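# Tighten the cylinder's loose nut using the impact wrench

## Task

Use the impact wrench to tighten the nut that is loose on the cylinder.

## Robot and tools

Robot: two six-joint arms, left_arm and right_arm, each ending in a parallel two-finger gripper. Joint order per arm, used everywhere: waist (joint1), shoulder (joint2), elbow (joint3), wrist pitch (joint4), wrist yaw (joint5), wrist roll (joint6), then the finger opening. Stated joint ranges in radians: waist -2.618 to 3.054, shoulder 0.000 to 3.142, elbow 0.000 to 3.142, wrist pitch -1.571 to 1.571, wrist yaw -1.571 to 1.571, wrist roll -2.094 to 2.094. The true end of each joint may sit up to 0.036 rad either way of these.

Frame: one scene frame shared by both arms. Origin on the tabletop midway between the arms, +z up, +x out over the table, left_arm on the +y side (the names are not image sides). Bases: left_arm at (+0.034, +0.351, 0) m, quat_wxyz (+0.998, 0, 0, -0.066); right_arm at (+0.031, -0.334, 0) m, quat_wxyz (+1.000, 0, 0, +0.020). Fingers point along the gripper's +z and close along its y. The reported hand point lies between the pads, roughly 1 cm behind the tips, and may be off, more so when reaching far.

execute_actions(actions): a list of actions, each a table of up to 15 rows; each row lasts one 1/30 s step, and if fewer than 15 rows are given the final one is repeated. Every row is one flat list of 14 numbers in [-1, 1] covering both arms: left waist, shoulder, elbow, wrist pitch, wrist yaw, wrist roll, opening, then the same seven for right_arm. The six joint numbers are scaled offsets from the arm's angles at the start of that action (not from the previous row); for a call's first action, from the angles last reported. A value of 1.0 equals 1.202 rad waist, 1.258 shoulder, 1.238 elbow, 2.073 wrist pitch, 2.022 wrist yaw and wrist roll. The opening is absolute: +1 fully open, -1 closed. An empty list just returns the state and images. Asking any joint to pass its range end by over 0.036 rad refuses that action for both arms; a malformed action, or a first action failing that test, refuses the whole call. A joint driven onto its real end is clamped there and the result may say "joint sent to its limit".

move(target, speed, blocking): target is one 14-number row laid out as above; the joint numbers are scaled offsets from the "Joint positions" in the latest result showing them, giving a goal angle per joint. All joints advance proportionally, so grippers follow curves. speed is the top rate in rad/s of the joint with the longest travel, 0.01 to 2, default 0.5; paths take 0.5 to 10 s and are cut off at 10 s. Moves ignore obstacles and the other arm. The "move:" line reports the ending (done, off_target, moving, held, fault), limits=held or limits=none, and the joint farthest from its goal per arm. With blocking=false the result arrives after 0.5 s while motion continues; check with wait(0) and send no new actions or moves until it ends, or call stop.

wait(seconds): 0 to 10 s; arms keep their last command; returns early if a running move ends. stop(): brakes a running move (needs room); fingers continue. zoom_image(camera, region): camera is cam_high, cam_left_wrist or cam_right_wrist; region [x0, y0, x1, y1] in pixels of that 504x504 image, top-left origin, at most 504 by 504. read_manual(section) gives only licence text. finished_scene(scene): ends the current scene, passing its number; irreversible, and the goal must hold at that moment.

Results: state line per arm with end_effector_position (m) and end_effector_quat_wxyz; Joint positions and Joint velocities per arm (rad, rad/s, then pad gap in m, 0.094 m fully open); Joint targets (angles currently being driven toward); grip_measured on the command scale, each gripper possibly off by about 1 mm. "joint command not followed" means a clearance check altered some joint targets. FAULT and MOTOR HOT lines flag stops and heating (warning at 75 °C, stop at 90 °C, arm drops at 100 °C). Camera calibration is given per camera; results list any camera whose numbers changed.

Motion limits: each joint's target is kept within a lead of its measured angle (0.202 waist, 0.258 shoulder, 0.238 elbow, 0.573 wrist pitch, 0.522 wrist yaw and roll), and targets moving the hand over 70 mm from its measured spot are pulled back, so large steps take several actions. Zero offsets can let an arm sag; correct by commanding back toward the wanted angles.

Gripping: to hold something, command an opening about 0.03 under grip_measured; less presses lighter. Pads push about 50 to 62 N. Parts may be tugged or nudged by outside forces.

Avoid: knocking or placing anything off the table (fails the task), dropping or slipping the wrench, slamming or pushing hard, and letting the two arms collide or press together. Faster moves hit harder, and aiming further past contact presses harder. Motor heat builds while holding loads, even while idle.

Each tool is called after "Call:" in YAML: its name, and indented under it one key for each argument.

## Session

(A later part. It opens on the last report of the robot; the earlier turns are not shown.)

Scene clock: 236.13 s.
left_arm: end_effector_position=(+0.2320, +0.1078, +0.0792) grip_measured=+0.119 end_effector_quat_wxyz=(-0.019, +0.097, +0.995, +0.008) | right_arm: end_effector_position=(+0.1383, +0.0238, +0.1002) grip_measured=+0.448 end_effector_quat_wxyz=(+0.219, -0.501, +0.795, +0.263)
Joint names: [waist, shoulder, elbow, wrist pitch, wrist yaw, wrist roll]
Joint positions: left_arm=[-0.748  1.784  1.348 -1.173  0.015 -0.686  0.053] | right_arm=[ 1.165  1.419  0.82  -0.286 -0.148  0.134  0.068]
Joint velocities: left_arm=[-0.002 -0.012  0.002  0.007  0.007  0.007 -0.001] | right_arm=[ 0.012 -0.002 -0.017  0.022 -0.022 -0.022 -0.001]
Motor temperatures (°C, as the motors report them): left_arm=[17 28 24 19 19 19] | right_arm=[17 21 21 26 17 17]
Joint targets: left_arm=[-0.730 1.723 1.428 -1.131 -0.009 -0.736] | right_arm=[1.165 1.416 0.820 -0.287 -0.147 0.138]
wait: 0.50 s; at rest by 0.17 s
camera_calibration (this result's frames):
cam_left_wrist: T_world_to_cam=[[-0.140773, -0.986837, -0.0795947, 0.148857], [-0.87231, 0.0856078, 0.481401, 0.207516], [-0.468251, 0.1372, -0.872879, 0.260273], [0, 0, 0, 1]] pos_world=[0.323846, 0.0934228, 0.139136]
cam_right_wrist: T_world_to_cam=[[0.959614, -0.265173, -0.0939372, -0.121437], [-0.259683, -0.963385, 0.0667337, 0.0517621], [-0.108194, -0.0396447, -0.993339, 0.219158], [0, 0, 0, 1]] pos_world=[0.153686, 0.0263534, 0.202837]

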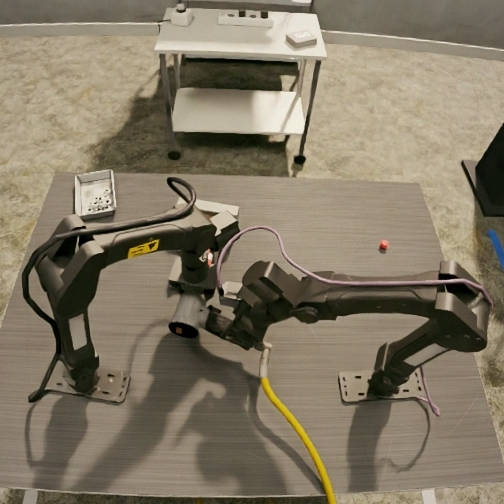

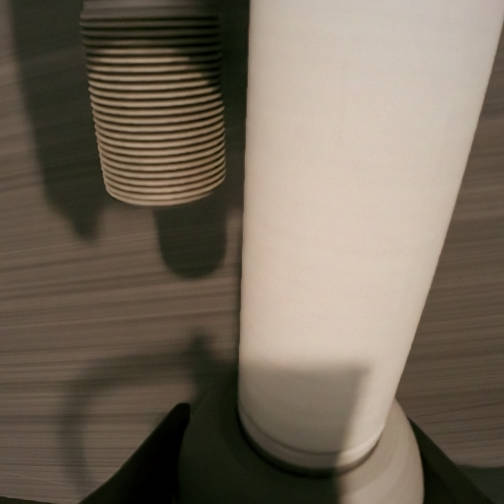

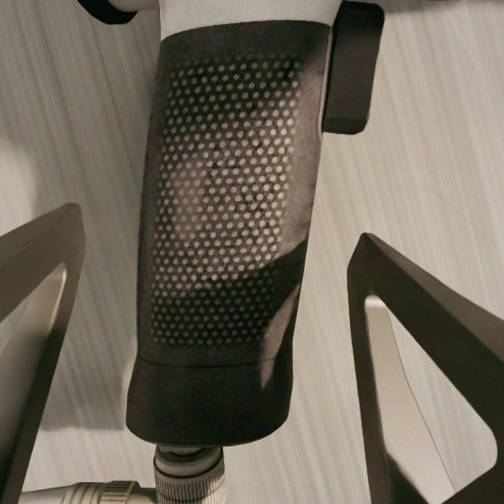

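Call:
execute_actions:
  actions:
    - [[0.015,-0.049,0.065,0.02,-0.012,-0.025,-0.1,-0.01,0.01,-0.01,0.01,0,0,0.6],[0.015,-0.049,0.065,0.02,-0.012,-0.025,-0.1,-0.02,0.017,-0.018,0.025,0,0,0.6],[0.015,-0.049,0.065,0.02,-0.012,-0.025,-0.1,-0.027,0.024,-0.026,0.04,0,0,0.6],[0.015,-0.049,0.065,0.02,-0.012,-0.025,-0.1,-0.027,0.031,-0.033,0.055,0,0,0.6],[0.015,-0.049,0.065,0.02,-0.012,-0.025,-0.1,-0.027,0.038,-0.04,0.07,0,0,0.6],[0.015,-0.049,0.065,0.02,-0.012,-0.025,-0.1,-0.027,0.045,-0.048,0.085,0,0,0.6],[0.015,-0.049,0.065,0.02,-0.012,-0.025,-0.1,-0.027,0.052,-0.056,0.1,0,0,0.6],[0.015,-0.049,0.065,0.02,-0.012,-0.025,-0.1,-0.027,0.059,-0.063,0.115,0,0,0.6],[0.015,-0.049,0.065,0.02,-0.012,-0.025,-0.1,-0.027,0.066,-0.07,0.13,0,0,0.6],[0.015,-0.049,0.065,0.02,-0.012,-0.025,-0.1,-0.027,0.073,-0.078,0.145,0,0,0.6],[0.015,-0.049,0.065,0.02,-0.012,-0.025,-0.1,-0.027,0.08,-0.086,0.16,0,0,0.6],[0.015,-0.049,0.065,0.02,-0.012,-0.025,-0.1,-0.027,0.087,-0.093,0.175,0,0,0.6],[0.015,-0.049,0.065,0.02,-0.012,-0.025,-0.1,-0.027,0.094,-0.1,0.19,0,0,0.6],[0.015,-0.049,0.065,0.02,-0.012,-0.025,-0.1,-0.027,0.1,-0.107,0.204,0,0,0.6]]

Call:
wait:
  seconds: 0.7

Scene clock: 245.93 s.
left_arm: end_effector_position=(+0.2320, +0.1078, +0.0792) grip_measured=+0.119 end_effector_quat_wxyz=(-0.019, +0.097, +0.995, +0.008) | right_arm: end_effector_position=(+0.1554, +0.0421, +0.0718) grip_measured=+0.598 end_effector_quat_wxyz=(+0.262, -0.485, +0.783, +0.289)
Joint names: [waist, shoulder, elbow, wrist pitch, wrist yaw, wrist roll]
Joint positions: left_arm=[-0.748  1.784  1.348 -1.173  0.015 -0.686  0.053] | right_arm=[ 1.14   1.526  0.71   0.035 -0.15   0.134  0.075]
Joint velocities: left_arm=[ 0.002  0.007 -0.007  0.081 -0.022  0.007  0.   ] | right_arm=[ 0.012  0.188 -0.168  0.564 -0.022 -0.066 -0.   ]
Motor temperatures (°C, as the motors report them): left_arm=[17 30 25 19 19 20] | right_arm=[17 21 21 25 17 17]
Joint targets: left_arm=[-0.730 1.723 1.428 -1.131 -0.009 -0.737] | right_arm=[1.132 1.545 0.688 0.137 -0.149 0.134]
camera_calibration (this result's frames):
cam_left_wrist: T_world_to_cam=[[-0.140773, -0.986837, -0.0795947, 0.148857], [-0.87231, 0.0856078, 0.481401, 0.207516], [-0.468251, 0.1372, -0.872879, 0.260273], [0, 0, 0, 1]] pos_world=[0.323846, 0.0934228, 0.139136]
cam_right_wrist: T_world_to_cam=[[0.956569, -0.279071, -0.0842295, -0.135308], [-0.282948, -0.958381, -0.0380326, 0.0866364], [-0.0701102, 0.0602134, -0.99572, 0.183585], [0, 0, 0, 1]] pos_world=[0.166817, 0.0342158, 0.174697]

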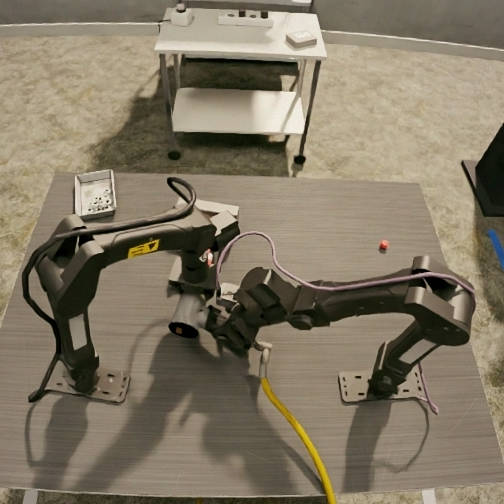

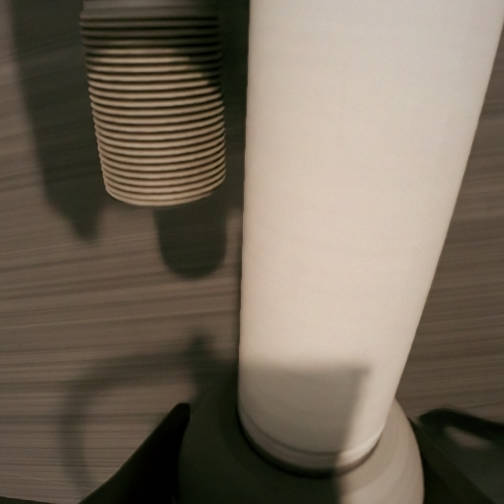

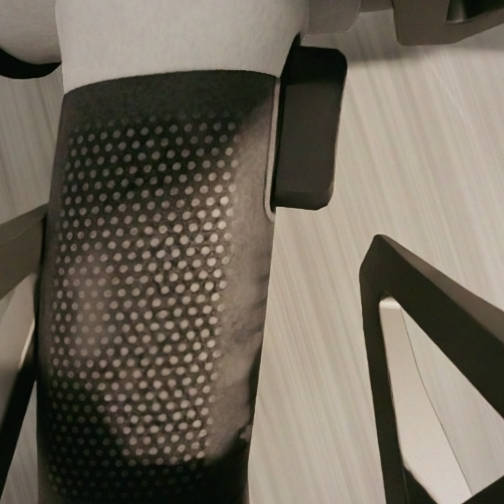

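Scene clock: 246.63 s.
left_arm: end_effector_position=(+0.2320, +0.1078, +0.0792) grip_measured=+0.119 end_effector_quat_wxyz=(-0.019, +0.097, +0.995, +0.008) | right_arm: end_effector_position=(+0.1603, +0.0546, +0.0831) grip_measured=+0.598 end_effector_quat_wxyz=(+0.292, -0.479, +0.767, +0.312)
Joint names: [waist, shoulder, elbow, wrist pitch, wrist yaw, wrist roll]
Joint positions: left_arm=[-0.748  1.784  1.348 -1.173  0.015 -0.686  0.053] | right_arm=[ 1.14   1.534  0.701  0.135 -0.151  0.134  0.075]
Joint velocities: left_arm=[-0.007  0.032 -0.012  0.037 -0.037 -0.066  0.003] | right_arm=[ 0.002  0.022  0.012  0.081 -0.022 -0.022 -0.   ]
Motor temperatures (°C, as the motors report them): left_arm=[17 30 25 19 19 20] | right_arm=[17 21 20 25 17 17]
Joint targets: left_arm=[-0.730 1.723 1.428 -1.131 -0.009 -0.737] | right_arm=[1.132 1.545 0.688 0.137 -0.148 0.134]
wait: 0.70 s; no rest
camera_calibration (this result's frames):
cam_left_wrist: T_world_to_cam=[[-0.140773, -0.986837, -0.0795947, 0.148857], [-0.87231, 0.0856078, 0.481401, 0.207516], [-0.468251, 0.1372, -0.872879, 0.260273], [0, 0, 0, 1]] pos_world=[0.323846, 0.0934228, 0.139136]
cam_right_wrist: T_world_to_cam=[[0.959244, -0.272152, -0.0760594, -0.137044], [-0.279742, -0.95262, -0.119416, 0.106327], [-0.0399562, 0.135826, -0.989927, 0.185045], [0, 0, 0, 1]] pos_world=[0.168597, 0.0388585, 0.185454]

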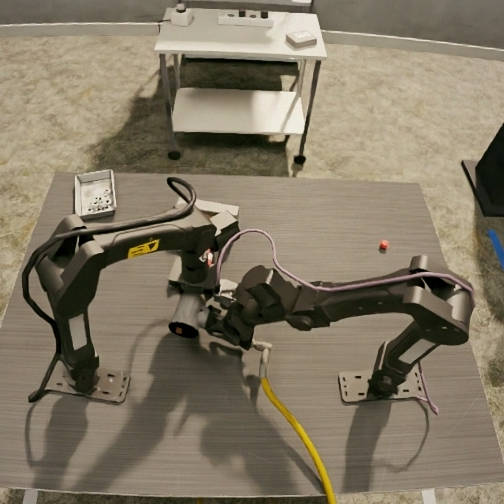

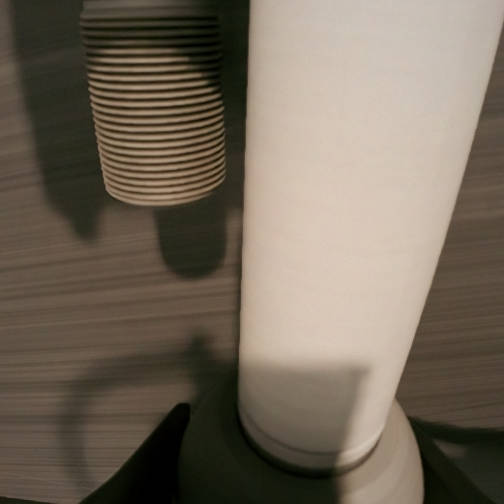

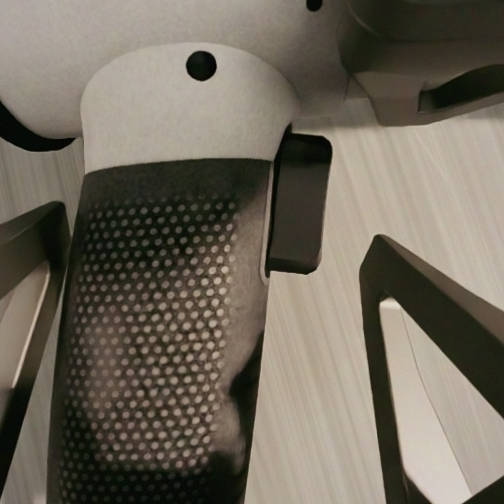

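Call:
execute_actions:
  actions:
    - [[0.015,-0.049,0.065,0.02,-0.012,-0.025,-0.1,0.02,0.02,0.025,0,0,0,0.45],[0.015,-0.049,0.065,0.02,-0.012,-0.025,-0.1,0.02,0.035,0.04,0,0,0,0.45],[0.015,-0.049,0.065,0.02,-0.012,-0.025,-0.1,0.02,0.048,0.056,0,0,0,0.45]]
    - [[0.02,-0.045,0.07,0.025,-0.015,-0.025,-0.1,0,0,0,0,0,0,0.12]]

Scene clock: 251.37 s.
left_arm: end_effector_position=(+0.2325, +0.1076, +0.0792) grip_measured=+0.119 end_effector_quat_wxyz=(-0.018, +0.096, +0.995, +0.008) | right_arm: end_effector_position=(+0.1588, +0.0702, +0.0865) grip_measured=+0.126 end_effector_quat_wxyz=(+0.291, -0.482, +0.762, +0.320)
Joint names: [waist, shoulder, elbow, wrist pitch, wrist yaw, wrist roll]
Joint positions: left_arm=[-0.748  1.784  1.348 -1.171  0.013 -0.688  0.053] | right_arm=[ 1.156  1.579  0.752  0.141 -0.154  0.144  0.053]
Joint velocities: left_arm=[-0.017  0.012 -0.007 -0.007  0.037  0.007 -0.001] | right_arm=[-0.017 -0.007 -0.012 -0.066  0.051 -0.051 -0.001]
Motor temperatures (°C, as the motors report them): left_arm=[17 30 25 19 19 20] | right_arm=[17 21 20 25 17 17]
Joint targets: left_arm=[-0.724 1.728 1.435 -1.121 -0.015 -0.737] | right_arm=[1.156 1.579 0.752 0.141 -0.150 0.134]
camera_calibration (this result's frames):
cam_left_wrist: T_world_to_cam=[[-0.138756, -0.98713, -0.0795044, 0.148292], [-0.873633, 0.0842032, 0.479245, 0.208618], [-0.466383, 0.135956, -0.874073, 0.260313], [0, 0, 0, 1]] pos_world=[0.324238, 0.0934261, 0.139343]
cam_right_wrist: T_world_to_cam=[[0.962273, -0.258778, -0.0840526, -0.13177], [-0.268061, -0.954606, -0.129887, 0.120347], [-0.0466252, 0.147518, -0.98796, 0.186264], [0, 0, 0, 1]] pos_world=[0.167744, 0.0533075, 0.188577]

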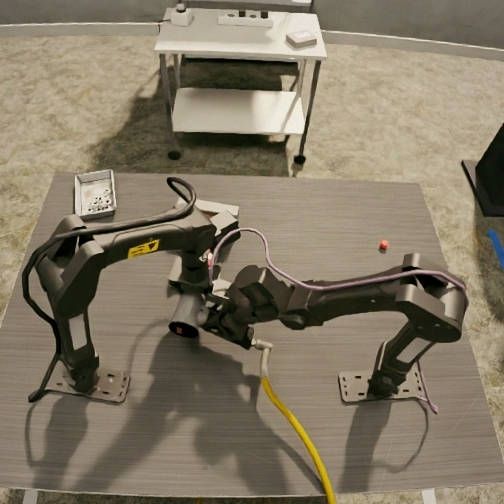

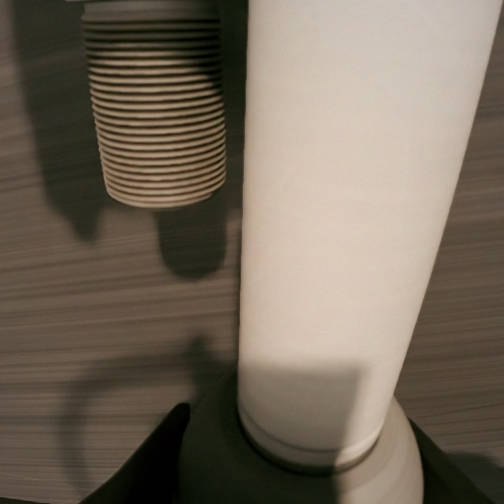

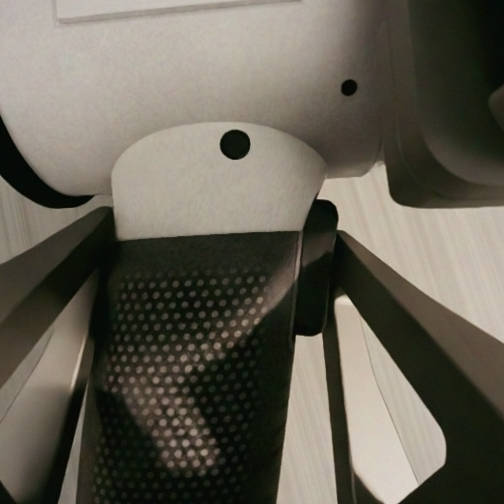

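Call:
execute_actions:
  actions:
    - [[0.025,-0.04,0.07,0.025,-0.015,-0.02,-0.1,-0.03,0,0,0,0,0,0.05]]
    - [[0.025,-0.04,0.065,0.02,-0.015,-0.02,-0.1,-0.03,0,0,0,0,0,0.05]]

Scene clock: 254.33 s.
left_arm: end_effector_position=(+0.2375, +0.1040, +0.0609) grip_measured=+0.119 end_effector_quat_wxyz=(-0.026, +0.095, +0.995, +0.011) | right_arm: end_effector_position=(+0.1742, +0.0636, +0.0900) grip_measured=+0.052 end_effector_quat_wxyz=(+0.287, -0.458, +0.775, +0.328)
Joint names: [waist, shoulder, elbow, wrist pitch, wrist yaw, wrist roll]
Joint positions: left_arm=[-0.739  1.837  1.338 -1.125  0.021 -0.681  0.053] | right_arm=[ 1.101  1.569  0.752  0.133 -0.19   0.165  0.049]
Joint velocities: left_arm=[-0.007  0.002 -0.007 -0.022  0.022  0.007  0.   ] | right_arm=[ 0.007 -0.027  0.002 -0.051  0.007 -0.007  0.001]
Motor temperatures (°C, as the motors report them): left_arm=[17 30 25 19 19 20] | right_arm=[17 21 20 25 17 17]
Joint targets: left_arm=[-0.715 1.783 1.419 -1.101 0.003 -0.731] | right_arm=[1.095 1.569 0.752 0.131 -0.191 0.165]
camera_calibration (this result's frames):
cam_left_wrist: T_world_to_cam=[[-0.138234, -0.986783, -0.0845604, 0.144203], [-0.866004, 0.0790033, 0.493757, 0.219907], [-0.48055, 0.141484, -0.865479, 0.249448], [0, 0, 0, 1]] pos_world=[0.330246, 0.0896304, 0.119505]
cam_right_wrist: T_world_to_cam=[[0.947473, -0.295416, -0.122573, -0.139685], [-0.310687, -0.941107, -0.133384, 0.125588], [-0.075951, 0.16446, -0.983455, 0.195076], [0, 0, 0, 1]] pos_world=[0.186182, 0.0448447, 0.191479]

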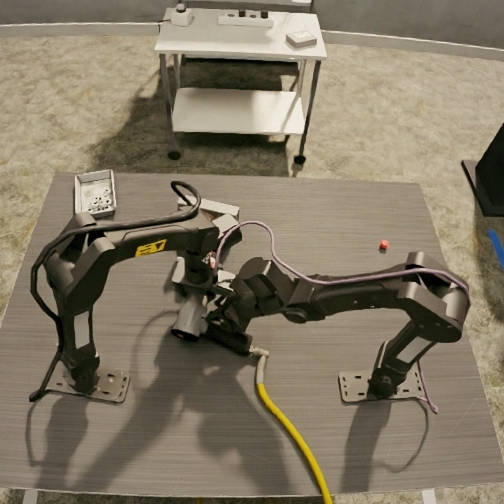

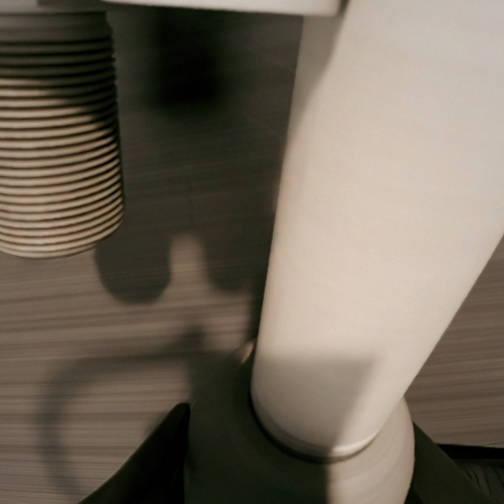

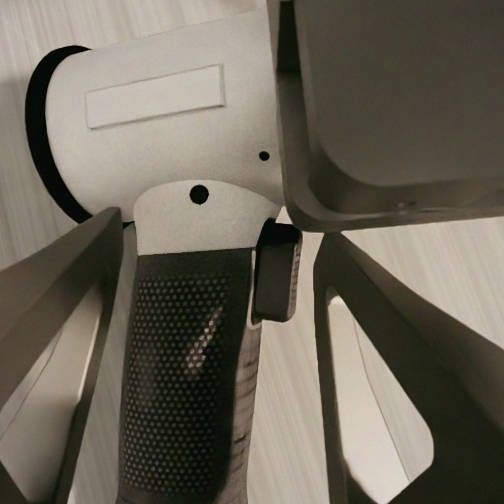

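Call:
move:
  target: [0,-0.045,0.06,0.01,0,-0.02,-0.1, 0.1,-0.12,0.05,-0.17,0.09,0.05,1]
  speed: 0.4

Call:
move:
  target: [-0.085,-0.16,-0.18,0.06,0,-0.05,-0.1, 0.1,0,0,0,0,0,1]
  speed: 0.2

Scene clock: 260.23 s.
left_arm: end_effector_position=(+0.2393, +0.1019, +0.0572) grip_measured=+0.119 end_effector_quat_wxyz=(-0.023, +0.101, +0.995, +0.009) | right_arm: end_effector_position=(+0.1472, +0.0324, +0.0981) grip_measured=+1.000 end_effector_quat_wxyz=(+0.258, -0.446, +0.818, +0.254)
Joint names: [waist, shoulder, elbow, wrist pitch, wrist yaw, wrist roll]
Joint positions: left_arm=[-0.74   1.844  1.333 -1.105  0.02  -0.669  0.053] | right_arm=[ 1.212  1.436  0.794 -0.189 -0.016  0.261  0.094]
Joint velocities: left_arm=[-0.007  0.007 -0.017 -0.007 -0.037 -0.066  0.001] | right_arm=[-0.002 -0.007 -0.022  0.037  0.007  0.007 -0.001]
Motor temperatures (°C, as the motors report them): left_arm=[17 31 25 19 19 20] | right_arm=[17 21 20 25 17 17]
Joint targets: left_arm=[-0.740 1.780 1.413 -1.105 0.020 -0.721] | right_arm=[1.221 1.418 0.814 -0.219 -0.008 0.266]
move: off_target (left_arm, right_arm); limits=none; left_arm: farthest joint: the elbow, 0.080 radians from its target (0.074 radians at the start); right_arm: farthest joint: the wrist pitch, 0.030 radians from its target (0.353 radians at the start)
camera_calibration (this result's frames):
cam_left_wrist: T_world_to_cam=[[-0.149886, -0.985483, -0.0797344, 0.144416], [-0.867391, 0.0923618, 0.488981, 0.222736], [-0.474518, 0.142452, -0.868643, 0.245999], [0, 0, 0, 1]] pos_world=[0.331576, 0.086704, 0.116287]
cam_right_wrist: T_world_to_cam=[[0.918329, -0.388488, -0.0758198, -0.119611], [-0.387896, -0.921416, 0.0229965, 0.0842519], [-0.0787955, 0.00829182, -0.996856, 0.212911], [0, 0, 0, 1]] pos_world=[0.1593, 0.0293981, 0.201236]

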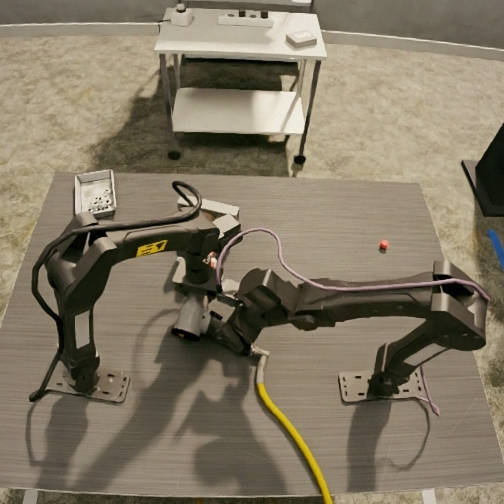

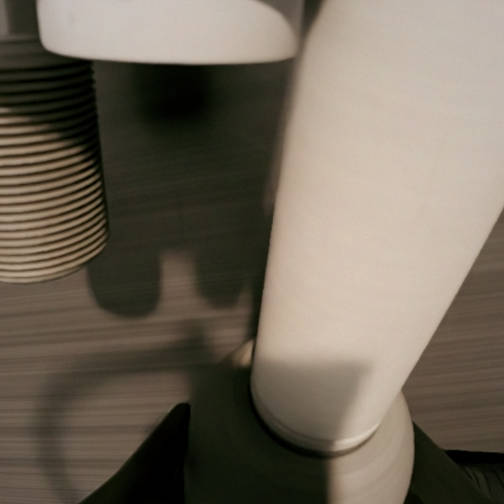

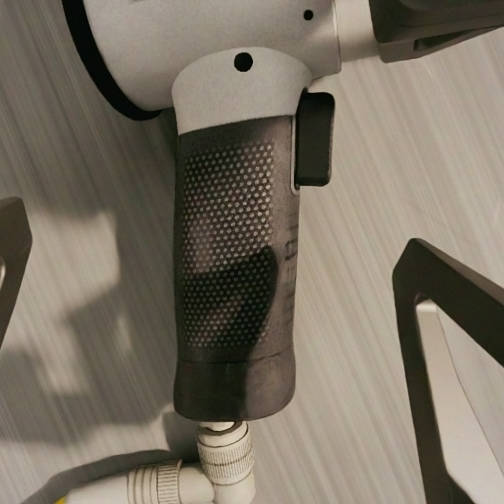

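Scene clock: 261.73 s.
left_arm: end_effector_position=(+0.2075, +0.1114, +0.0507) grip_measured=+0.119 end_effector_quat_wxyz=(+0.018, +0.112, +0.994, -0.005) | right_arm: end_effector_position=(+0.1058, +0.0430, +0.0981) grip_measured=+1.000 end_effector_quat_wxyz=(+0.243, -0.491, +0.792, +0.268)
Joint names: [waist, shoulder, elbow, wrist pitch, wrist yaw, wrist roll]
Joint positions: left_arm=[-0.827  1.683  1.112 -0.968 -0.022 -0.735  0.053] | right_arm=[ 1.324  1.436  0.794 -0.189 -0.016  0.261  0.094]
Joint velocities: left_arm=[-0.002 -0.022 -0.022  0.007  0.051  0.022 -0.001] | right_arm=[-0.002 -0.012 -0.012 -0.095 -0.022 -0.051 -0.   ]
Motor temperatures (°C, as the motors report them): left_arm=[17 30 25 19 19 20] | right_arm=[17 21 20 25 17 17]
Joint targets: left_arm=[-0.842 1.643 1.110 -0.980 0.020 -0.770] | right_arm=[1.333 1.436 0.794 -0.189 -0.016 0.261]
move: off_target (left_arm); limits=none; left_arm: farthest joint: the wrist yaw, 0.042 radians from its target (0.000 radians at the start); right_arm: farthest joint: the waist, 0.008 radians from its target (0.120 radians at the start)
camera_calibration (this result's frames):
cam_left_wrist: T_world_to_cam=[[-0.164906, -0.984625, -0.0576142, 0.150339], [-0.901281, 0.126706, 0.414292, 0.204418], [-0.400622, 0.120246, -0.908319, 0.213101], [0, 0, 0, 1]] pos_world=[0.294403, 0.0965021, 0.117537]
cam_right_wrist: T_world_to_cam=[[0.955822, -0.283999, -0.0758198, -0.0859005], [-0.283067, -0.958825, 0.0229965, 0.0685265], [-0.0792289, -0.00051853, -0.996856, 0.209985], [0, 0, 0, 1]] pos_world=[0.11814, 0.0414181, 0.201236]

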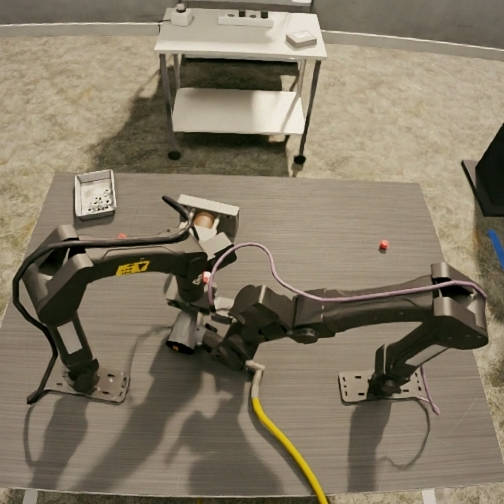

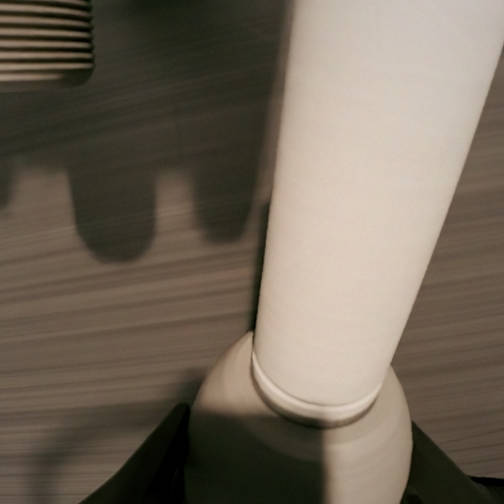

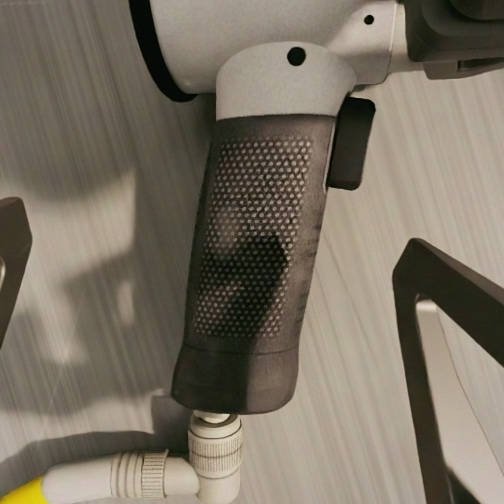

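Call:
move:
  target: [-0.02,-0.025,-0.08,0.015,0.02,-0.03,-0.1, 0.03,0.06,-0.04,0.04,0,0.03,0.8]
  speed: 0.15

Scene clock: 266.97 s.
left_arm: end_effector_position=(+0.2049, +0.1156, +0.0350) grip_measured=+0.118 end_effector_quat_wxyz=(+0.026, +0.102, +0.994, -0.005) | right_arm: end_effector_position=(+0.0964, +0.0479, +0.0758) grip_measured=+0.802 end_effector_quat_wxyz=(+0.228, -0.481, +0.802, +0.272)
Joint names: [waist, shoulder, elbow, wrist pitch, wrist yaw, wrist roll]
Joint positions: left_arm=[-0.832  1.678  1.039 -0.89  -0.032 -0.761  0.053] | right_arm=[ 1.35   1.497  0.761 -0.109 -0.016  0.316  0.085]
Joint velocities: left_arm=[ 0.002 -0.007 -0.012 -0.037  0.007 -0.051  0.001] | right_arm=[-0.007 -0.002 -0.027 -0.051  0.051 -0.037 -0.001]
Motor temperatures (°C, as the motors report them): left_arm=[17 30 24 19 19 20] | right_arm=[17 20 20 25 17 17]
Joint targets: left_arm=[-0.851 1.652 1.013 -0.937 0.019 -0.796] | right_arm=[1.360 1.511 0.744 -0.106 -0.016 0.321]
move: off_target (left_arm); limits=none; left_arm: farthest joint: the wrist yaw, 0.050 radians from its target (0.040 radians at the start); right_arm: farthest joint: the elbow, 0.016 radians from its target (0.049 radians at the start)
camera_calibration (this result's frames):
cam_left_wrist: T_world_to_cam=[[-0.144201, -0.987952, -0.0561786, 0.149301], [-0.909364, 0.109916, 0.401217, 0.212043], [-0.390208, 0.108943, -0.914259, 0.196654], [0, 0, 0, 1]] pos_world=[0.291089, 0.102771, 0.103105]
cam_right_wrist: T_world_to_cam=[[0.947727, -0.299128, -0.111071, -0.07306], [-0.296196, -0.954185, 0.0424154, 0.0706211], [-0.118669, -0.00729963, -0.992907, 0.190792], [0, 0, 0, 1]] pos_world=[0.1128, 0.046924, 0.178329]

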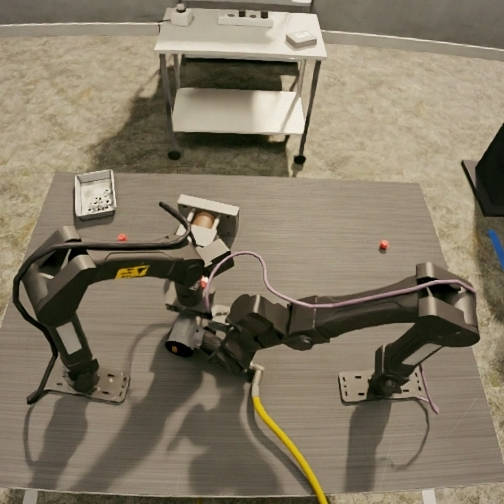

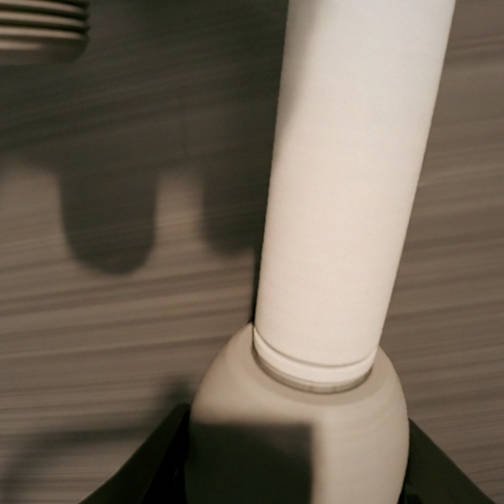

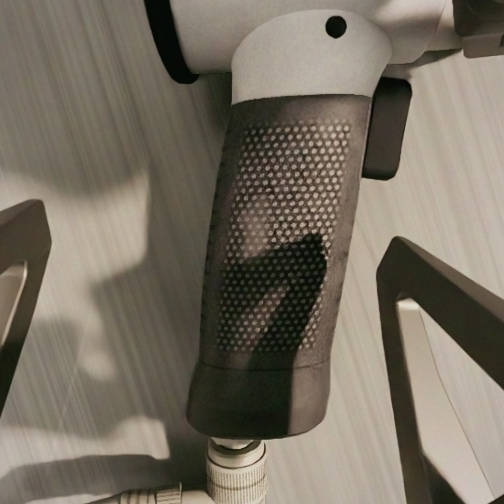

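Call:
move:
  target: [0,0,0,0,0,-0.02,-0.1, -0.035,0.0,0,0,0,0,0.8]
  speed: 0.2

Call:
move:
  target: [0,0,0,0,0,-0.02,-0.1, 0,0.083,-0.075,0.065,0,0,0.8]
  speed: 0.2

Call:
move:
  target: [0,0,0,0,0,-0.02,-0.1, 0,0,0,0,0,0,-0.3]

Scene clock: 271.53 s.
left_arm: end_effector_position=(+0.2054, +0.1156, +0.0350) grip_measured=+0.118 end_effector_quat_wxyz=(+0.027, +0.101, +0.994, -0.005) | right_arm: end_effector_position=(+0.1089, +0.0456, +0.0758) grip_measured=+0.802 end_effector_quat_wxyz=(+0.232, -0.468, +0.809, +0.269)
Joint names: [waist, shoulder, elbow, wrist pitch, wrist yaw, wrist roll]
Joint positions: left_arm=[-0.832  1.678  1.039 -0.889 -0.034 -0.761  0.053] | right_arm=[ 1.317  1.497  0.761 -0.108 -0.016  0.316  0.085]
Joint velocities: left_arm=[ 0.002  0.002 -0.007  0.022 -0.007 -0.051  0.001] | right_arm=[-0.002 -0.002 -0.022  0.007 -0.022  0.022 -0.001]
Motor temperatures (°C, as the motors report them): left_arm=[17 29 23 19 19 20] | right_arm=[17 20 20 25 17 17]
Joint targets: left_arm=[-0.832 1.678 1.039 -0.890 -0.032 -0.801] | right_arm=[1.308 1.497 0.761 -0.109 -0.016 0.316]
move: off_target (left_arm); limits=none; left_arm: farthest joint: the wrist roll, 0.040 radians from its target (0.041 radians at the start); right_arm: farthest joint: the waist, 0.009 radians from its target (0.042 radians at the start)
camera_calibration (this result's frames):
cam_left_wrist: T_world_to_cam=[[-0.143198, -0.988075, -0.0565806, 0.149126], [-0.910553, 0.109131, 0.398727, 0.212962], [-0.387798, 0.108617, -0.915322, 0.196484], [0, 0, 0, 1]] pos_world=[0.291464, 0.102766, 0.10337]
cam_right_wrist: T_world_to_cam=[[0.937414, -0.330012, -0.111118, -0.0830447], [-0.327338, -0.943972, 0.0420371, 0.0750952], [-0.118765, -0.00303298, -0.992918, 0.192138], [0, 0, 0, 1]] pos_world=[0.125248, 0.0440647, 0.178392]

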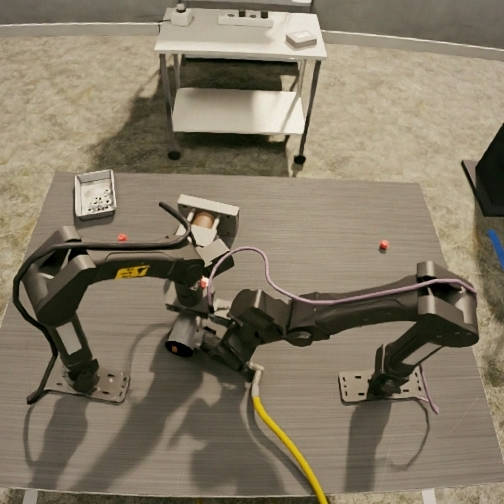

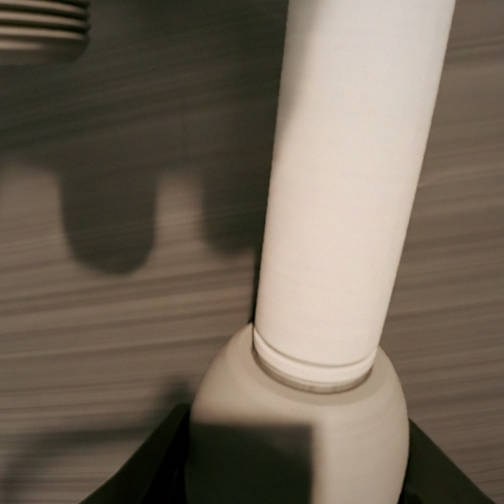

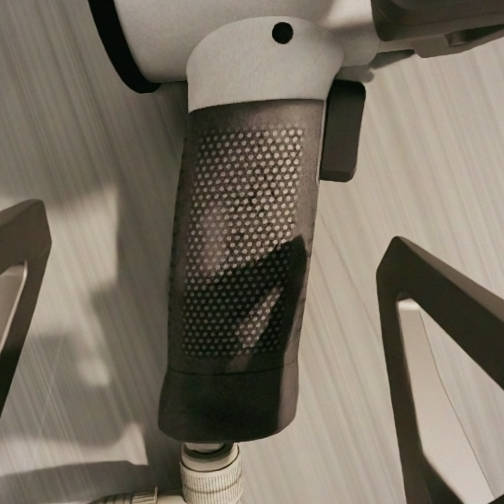

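Scene clock: 272.87 s.
left_arm: end_effector_position=(+0.2054, +0.1156, +0.0350) grip_measured=+0.118 end_effector_quat_wxyz=(+0.027, +0.101, +0.994, -0.005) | right_arm: end_effector_position=(+0.1077, +0.0398, +0.0357) grip_measured=+0.802 end_effector_quat_wxyz=(+0.221, -0.471, +0.815, +0.256)
Joint names: [waist, shoulder, elbow, wrist pitch, wrist yaw, wrist roll]
Joint positions: left_arm=[-0.832  1.678  1.039 -0.889 -0.034 -0.762  0.053] | right_arm=[ 1.317  1.587  0.684  0.023 -0.016  0.316  0.085]
Joint velocities: left_arm=[-0.012 -0.007 -0.012  0.037  0.022 -0.022  0.001] | right_arm=[ 0.012 -0.017 -0.002 -0.066  0.007 -0.037 -0.001]
Motor temperatures (°C, as the motors report them): left_arm=[17 29 23 19 19 20] | right_arm=[17 20 20 25 17 17]
Joint targets: left_arm=[-0.832 1.678 1.039 -0.889 -0.034 -0.802] | right_arm=[1.317 1.602 0.668 0.026 -0.016 0.316]
move: off_target (left_arm); limits=none; left_arm: farthest joint: the wrist roll, 0.040 radians from its target (0.040 radians at the start); right_arm: farthest joint: the elbow, 0.016 radians from its target (0.093 radians at the start)
camera_calibration (this result's frames):
cam_left_wrist: T_world_to_cam=[[-0.142822, -0.988131, -0.0565599, 0.149055], [-0.910592, 0.108792, 0.398731, 0.213009], [-0.387845, 0.108451, -0.915322, 0.196512], [0, 0, 0, 1]] pos_world=[0.291469, 0.1028, 0.103369]
cam_right_wrist: T_world_to_cam=[[0.936607, -0.333748, -0.106671, -0.0881622], [-0.326898, -0.941933, 0.0768116, 0.0695672], [-0.126113, -0.0370718, -0.991323, 0.154218], [0, 0, 0, 1]] pos_world=[0.124764, 0.0418208, 0.138132]

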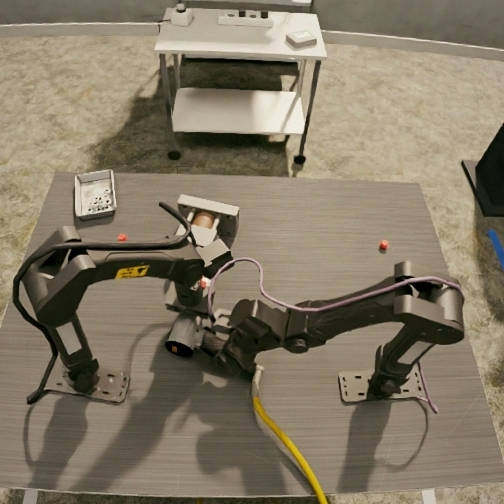

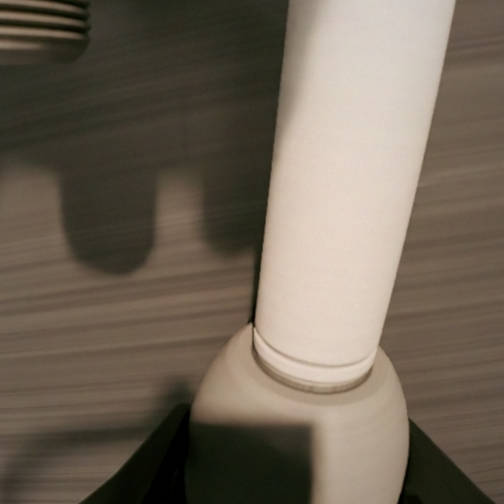

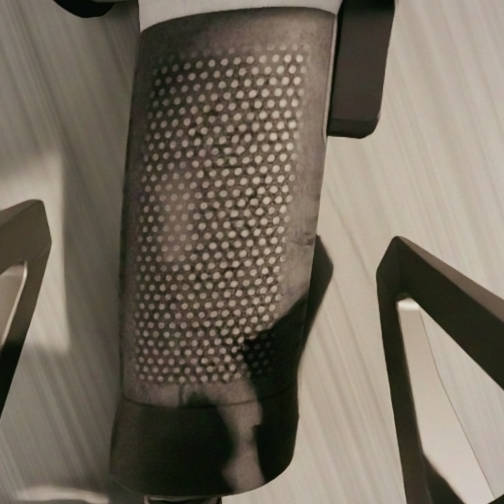

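Scene clock: 273.57 s.
left_arm: end_effector_position=(+0.2054, +0.1154, +0.0351) grip_measured=+0.118 end_effector_quat_wxyz=(+0.027, +0.101, +0.994, -0.006) | right_arm: end_effector_position=(+0.1069, +0.0403, +0.0360) grip_measured=-0.058 end_effector_quat_wxyz=(+0.220, -0.471, +0.814, +0.258)
Joint names: [waist, shoulder, elbow, wrist pitch, wrist yaw, wrist roll]
Joint positions: left_arm=[-0.832  1.678  1.039 -0.888 -0.034 -0.761  0.053] | right_arm=[ 1.317  1.587  0.684  0.025 -0.02   0.316  0.044]
Joint velocities: left_arm=[-0.007  0.012 -0.012 -0.037  0.066 -0.022  0.001] | right_arm=[ 0.007 -0.002  0.002  0.051  0.066 -0.022  0.   ]
Motor temperatures (°C, as the motors report them): left_arm=[17 28 23 19 19 20] | right_arm=[17 20 20 25 17 17]
Joint targets: left_arm=[-0.832 1.678 1.039 -0.889 -0.034 -0.802] | right_arm=[1.317 1.587 0.684 0.023 -0.015 0.316]
move: off_target (left_arm); limits=none; left_arm: farthest joint: the wrist roll, 0.042 radians from its target (0.041 radians at the start); right_arm: farthest joint: the wrist yaw, 0.004 radians from its target (0.000 radians at the start)
camera_calibration (this result's frames):
cam_left_wrist: T_world_to_cam=[[-0.143596, -0.988047, -0.0560633, 0.149071], [-0.910474, 0.109696, 0.398753, 0.21289], [-0.387837, 0.108304, -0.915343, 0.196542], [0, 0, 0, 1]] pos_world=[0.291463, 0.10265, 0.10337]
cam_right_wrist: T_world_to_cam=[[0.937362, -0.330501, -0.110103, -0.0873826], [-0.32365, -0.943145, 0.0756852, 0.0694714], [-0.128857, -0.0353096, -0.991034, 0.154605], [0, 0, 0, 1]] pos_world=[0.124315, 0.0421006, 0.13834]

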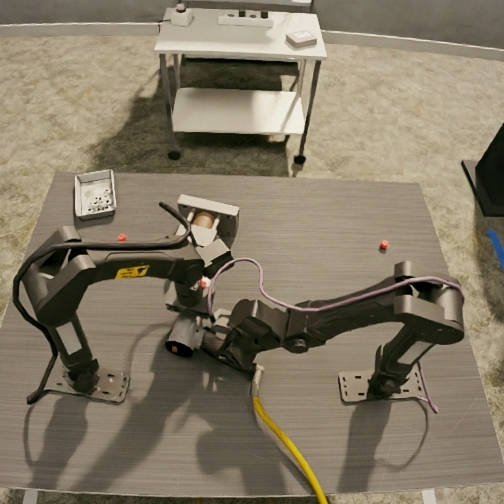

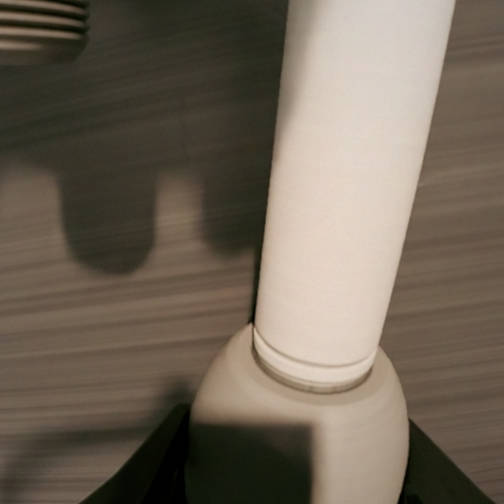

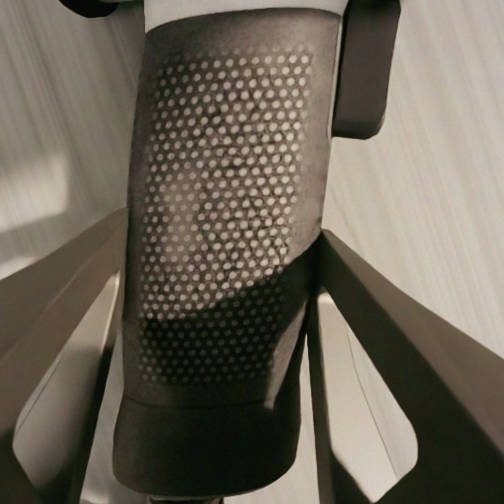

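Call:
move:
  target: [0,0,0,0,0,0,0.45, 0,0,0,0,0,0,-0.3]

Call:
move:
  target: [-0.06,-0.088,-0.122,0.084,-0.052,0.022,0.45, 0,0,0,0,0,0,-0.3]
  speed: 0.2

Scene clock: 278.03 s.
left_arm: end_effector_position=(+0.2053, +0.1154, +0.0350) grip_measured=+0.449 end_effector_quat_wxyz=(+0.027, +0.102, +0.994, -0.006) | right_arm: end_effector_position=(+0.1068, +0.0403, +0.0360) grip_measured=-0.058 end_effector_quat_wxyz=(+0.220, -0.471, +0.814, +0.259)
Joint names: [waist, shoulder, elbow, wrist pitch, wrist yaw, wrist roll]
Joint positions: left_arm=[-0.832  1.678  1.039 -0.889 -0.033 -0.76   0.068] | right_arm=[ 1.317  1.587  0.684  0.025 -0.021  0.317  0.044]
Joint velocities: left_arm=[-0.002  0.007 -0.002 -0.051 -0.051  0.022 -0.001] | right_arm=[ 0.002 -0.017 -0.012  0.037  0.007 -0.007  0.   ]
Motor temperatures (°C, as the motors report them): left_arm=[17 28 22 19 19 20] | right_arm=[17 20 20 25 17 17]
Joint targets: left_arm=[-0.832 1.678 1.039 -0.889 -0.034 -0.761] | right_arm=[1.317 1.587 0.684 0.025 -0.020 0.316]
move: done; limits=none; left_arm: farthest joint: the wrist pitch, 0.001 radians from its target (0.000 radians at the start); right_arm: farthest joint: the wrist yaw, 0.001 radians from its target (0.000 radians at the start)
camera_calibration (this result's frames):
cam_left_wrist: T_world_to_cam=[[-0.144804, -0.987881, -0.0558842, 0.14927], [-0.910015, 0.110791, 0.399498, 0.212496], [-0.388465, 0.108704, -0.915029, 0.196541], [0, 0, 0, 1]] pos_world=[0.291339, 0.102553, 0.103291]
cam_right_wrist: T_world_to_cam=[[0.936964, -0.331112, -0.111638, -0.0871262], [-0.324182, -0.942945, 0.0759001, 0.0694945], [-0.1304, -0.0349247, -0.990846, 0.154733], [0, 0, 0, 1]] pos_world=[0.12434, 0.042085, 0.138316]

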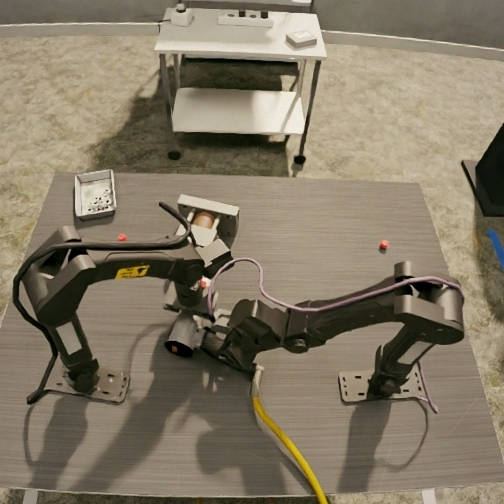

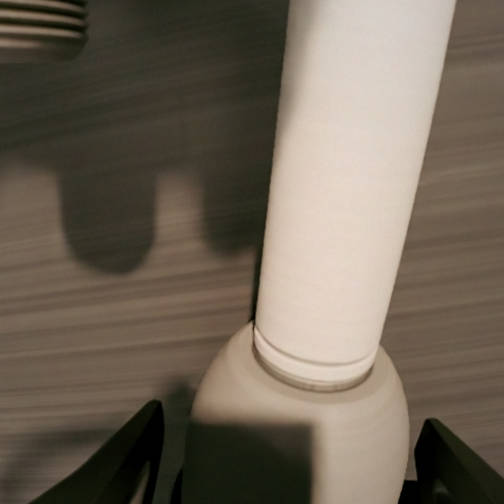

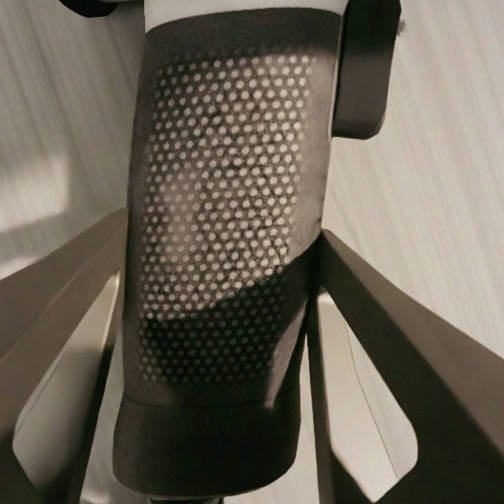

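Scene clock: 279.53 s.
left_arm: end_effector_position=(+0.2028, +0.1148, +0.0288) grip_measured=+0.449 end_effector_quat_wxyz=(+0.095, +0.146, +0.984, -0.019) | right_arm: end_effector_position=(+0.1067, +0.0403, +0.0360) grip_measured=-0.058 end_effector_quat_wxyz=(+0.219, -0.470, +0.815, +0.259)
Joint names: [waist, shoulder, elbow, wrist pitch, wrist yaw, wrist roll]
Joint positions: left_arm=[-0.895  1.589  0.9   -0.729 -0.122 -0.723  0.068] | right_arm=[ 1.317  1.587  0.684  0.025 -0.021  0.319  0.044]
Joint velocities: left_arm=[ 0.002  0.007  0.012  0.007 -0.037 -0.081  0.   ] | right_arm=[-0.012 -0.017 -0.012 -0.037 -0.037 -0.007  0.001]
Motor temperatures (°C, as the motors report them): left_arm=[17 28 22 19 19 20] | right_arm=[17 20 20 25 17 17]
Joint targets: left_arm=[-0.904 1.567 0.888 -0.714 -0.138 -0.715] | right_arm=[1.317 1.587 0.684 0.025 -0.021 0.317]
move: off_target (left_arm); limits=none; left_arm: farthest joint: the shoulder, 0.022 radians from its target (0.110 radians at the start); right_arm: farthest joint: the wrist roll, 0.002 radians from its target (0.000 radians at the start)
camera_calibration (this result's frames):
cam_left_wrist: T_world_to_cam=[[-0.227041, -0.972942, -0.0428533, 0.162527], [-0.940822, 0.207752, 0.267754, 0.211729], [-0.251606, 0.101108, -0.962534, 0.164395], [0, 0, 0, 1]] pos_world=[0.277463, 0.0975205, 0.10851]
cam_right_wrist: T_world_to_cam=[[0.93664, -0.331688, -0.112644, -0.0869652], [-0.324707, -0.942753, 0.0760452, 0.0695285], [-0.131419, -0.0346508, -0.990721, 0.154819], [0, 0, 0, 1]] pos_world=[0.124378, 0.0420675, 0.138299]

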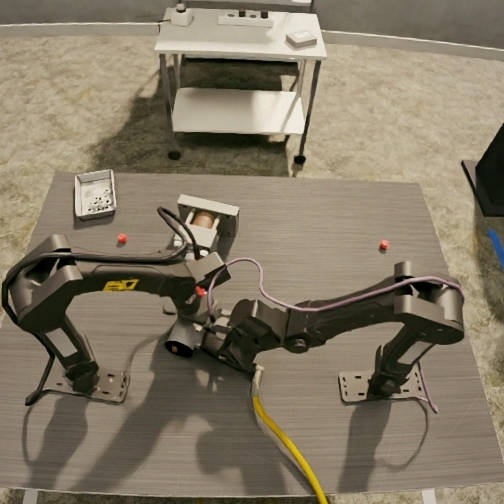

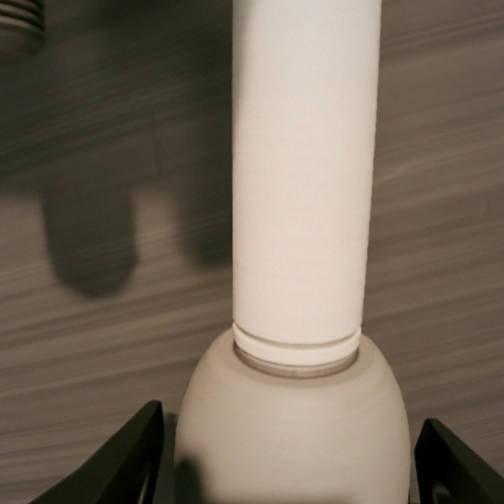

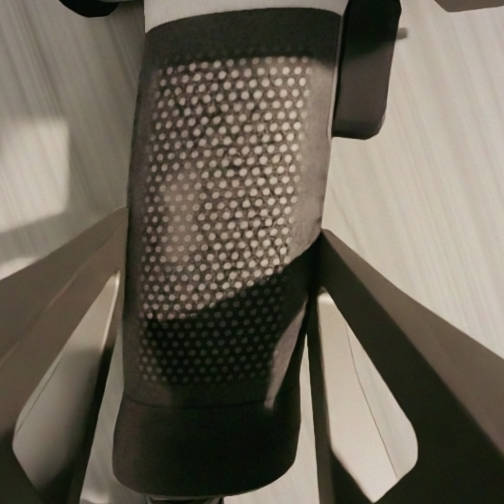

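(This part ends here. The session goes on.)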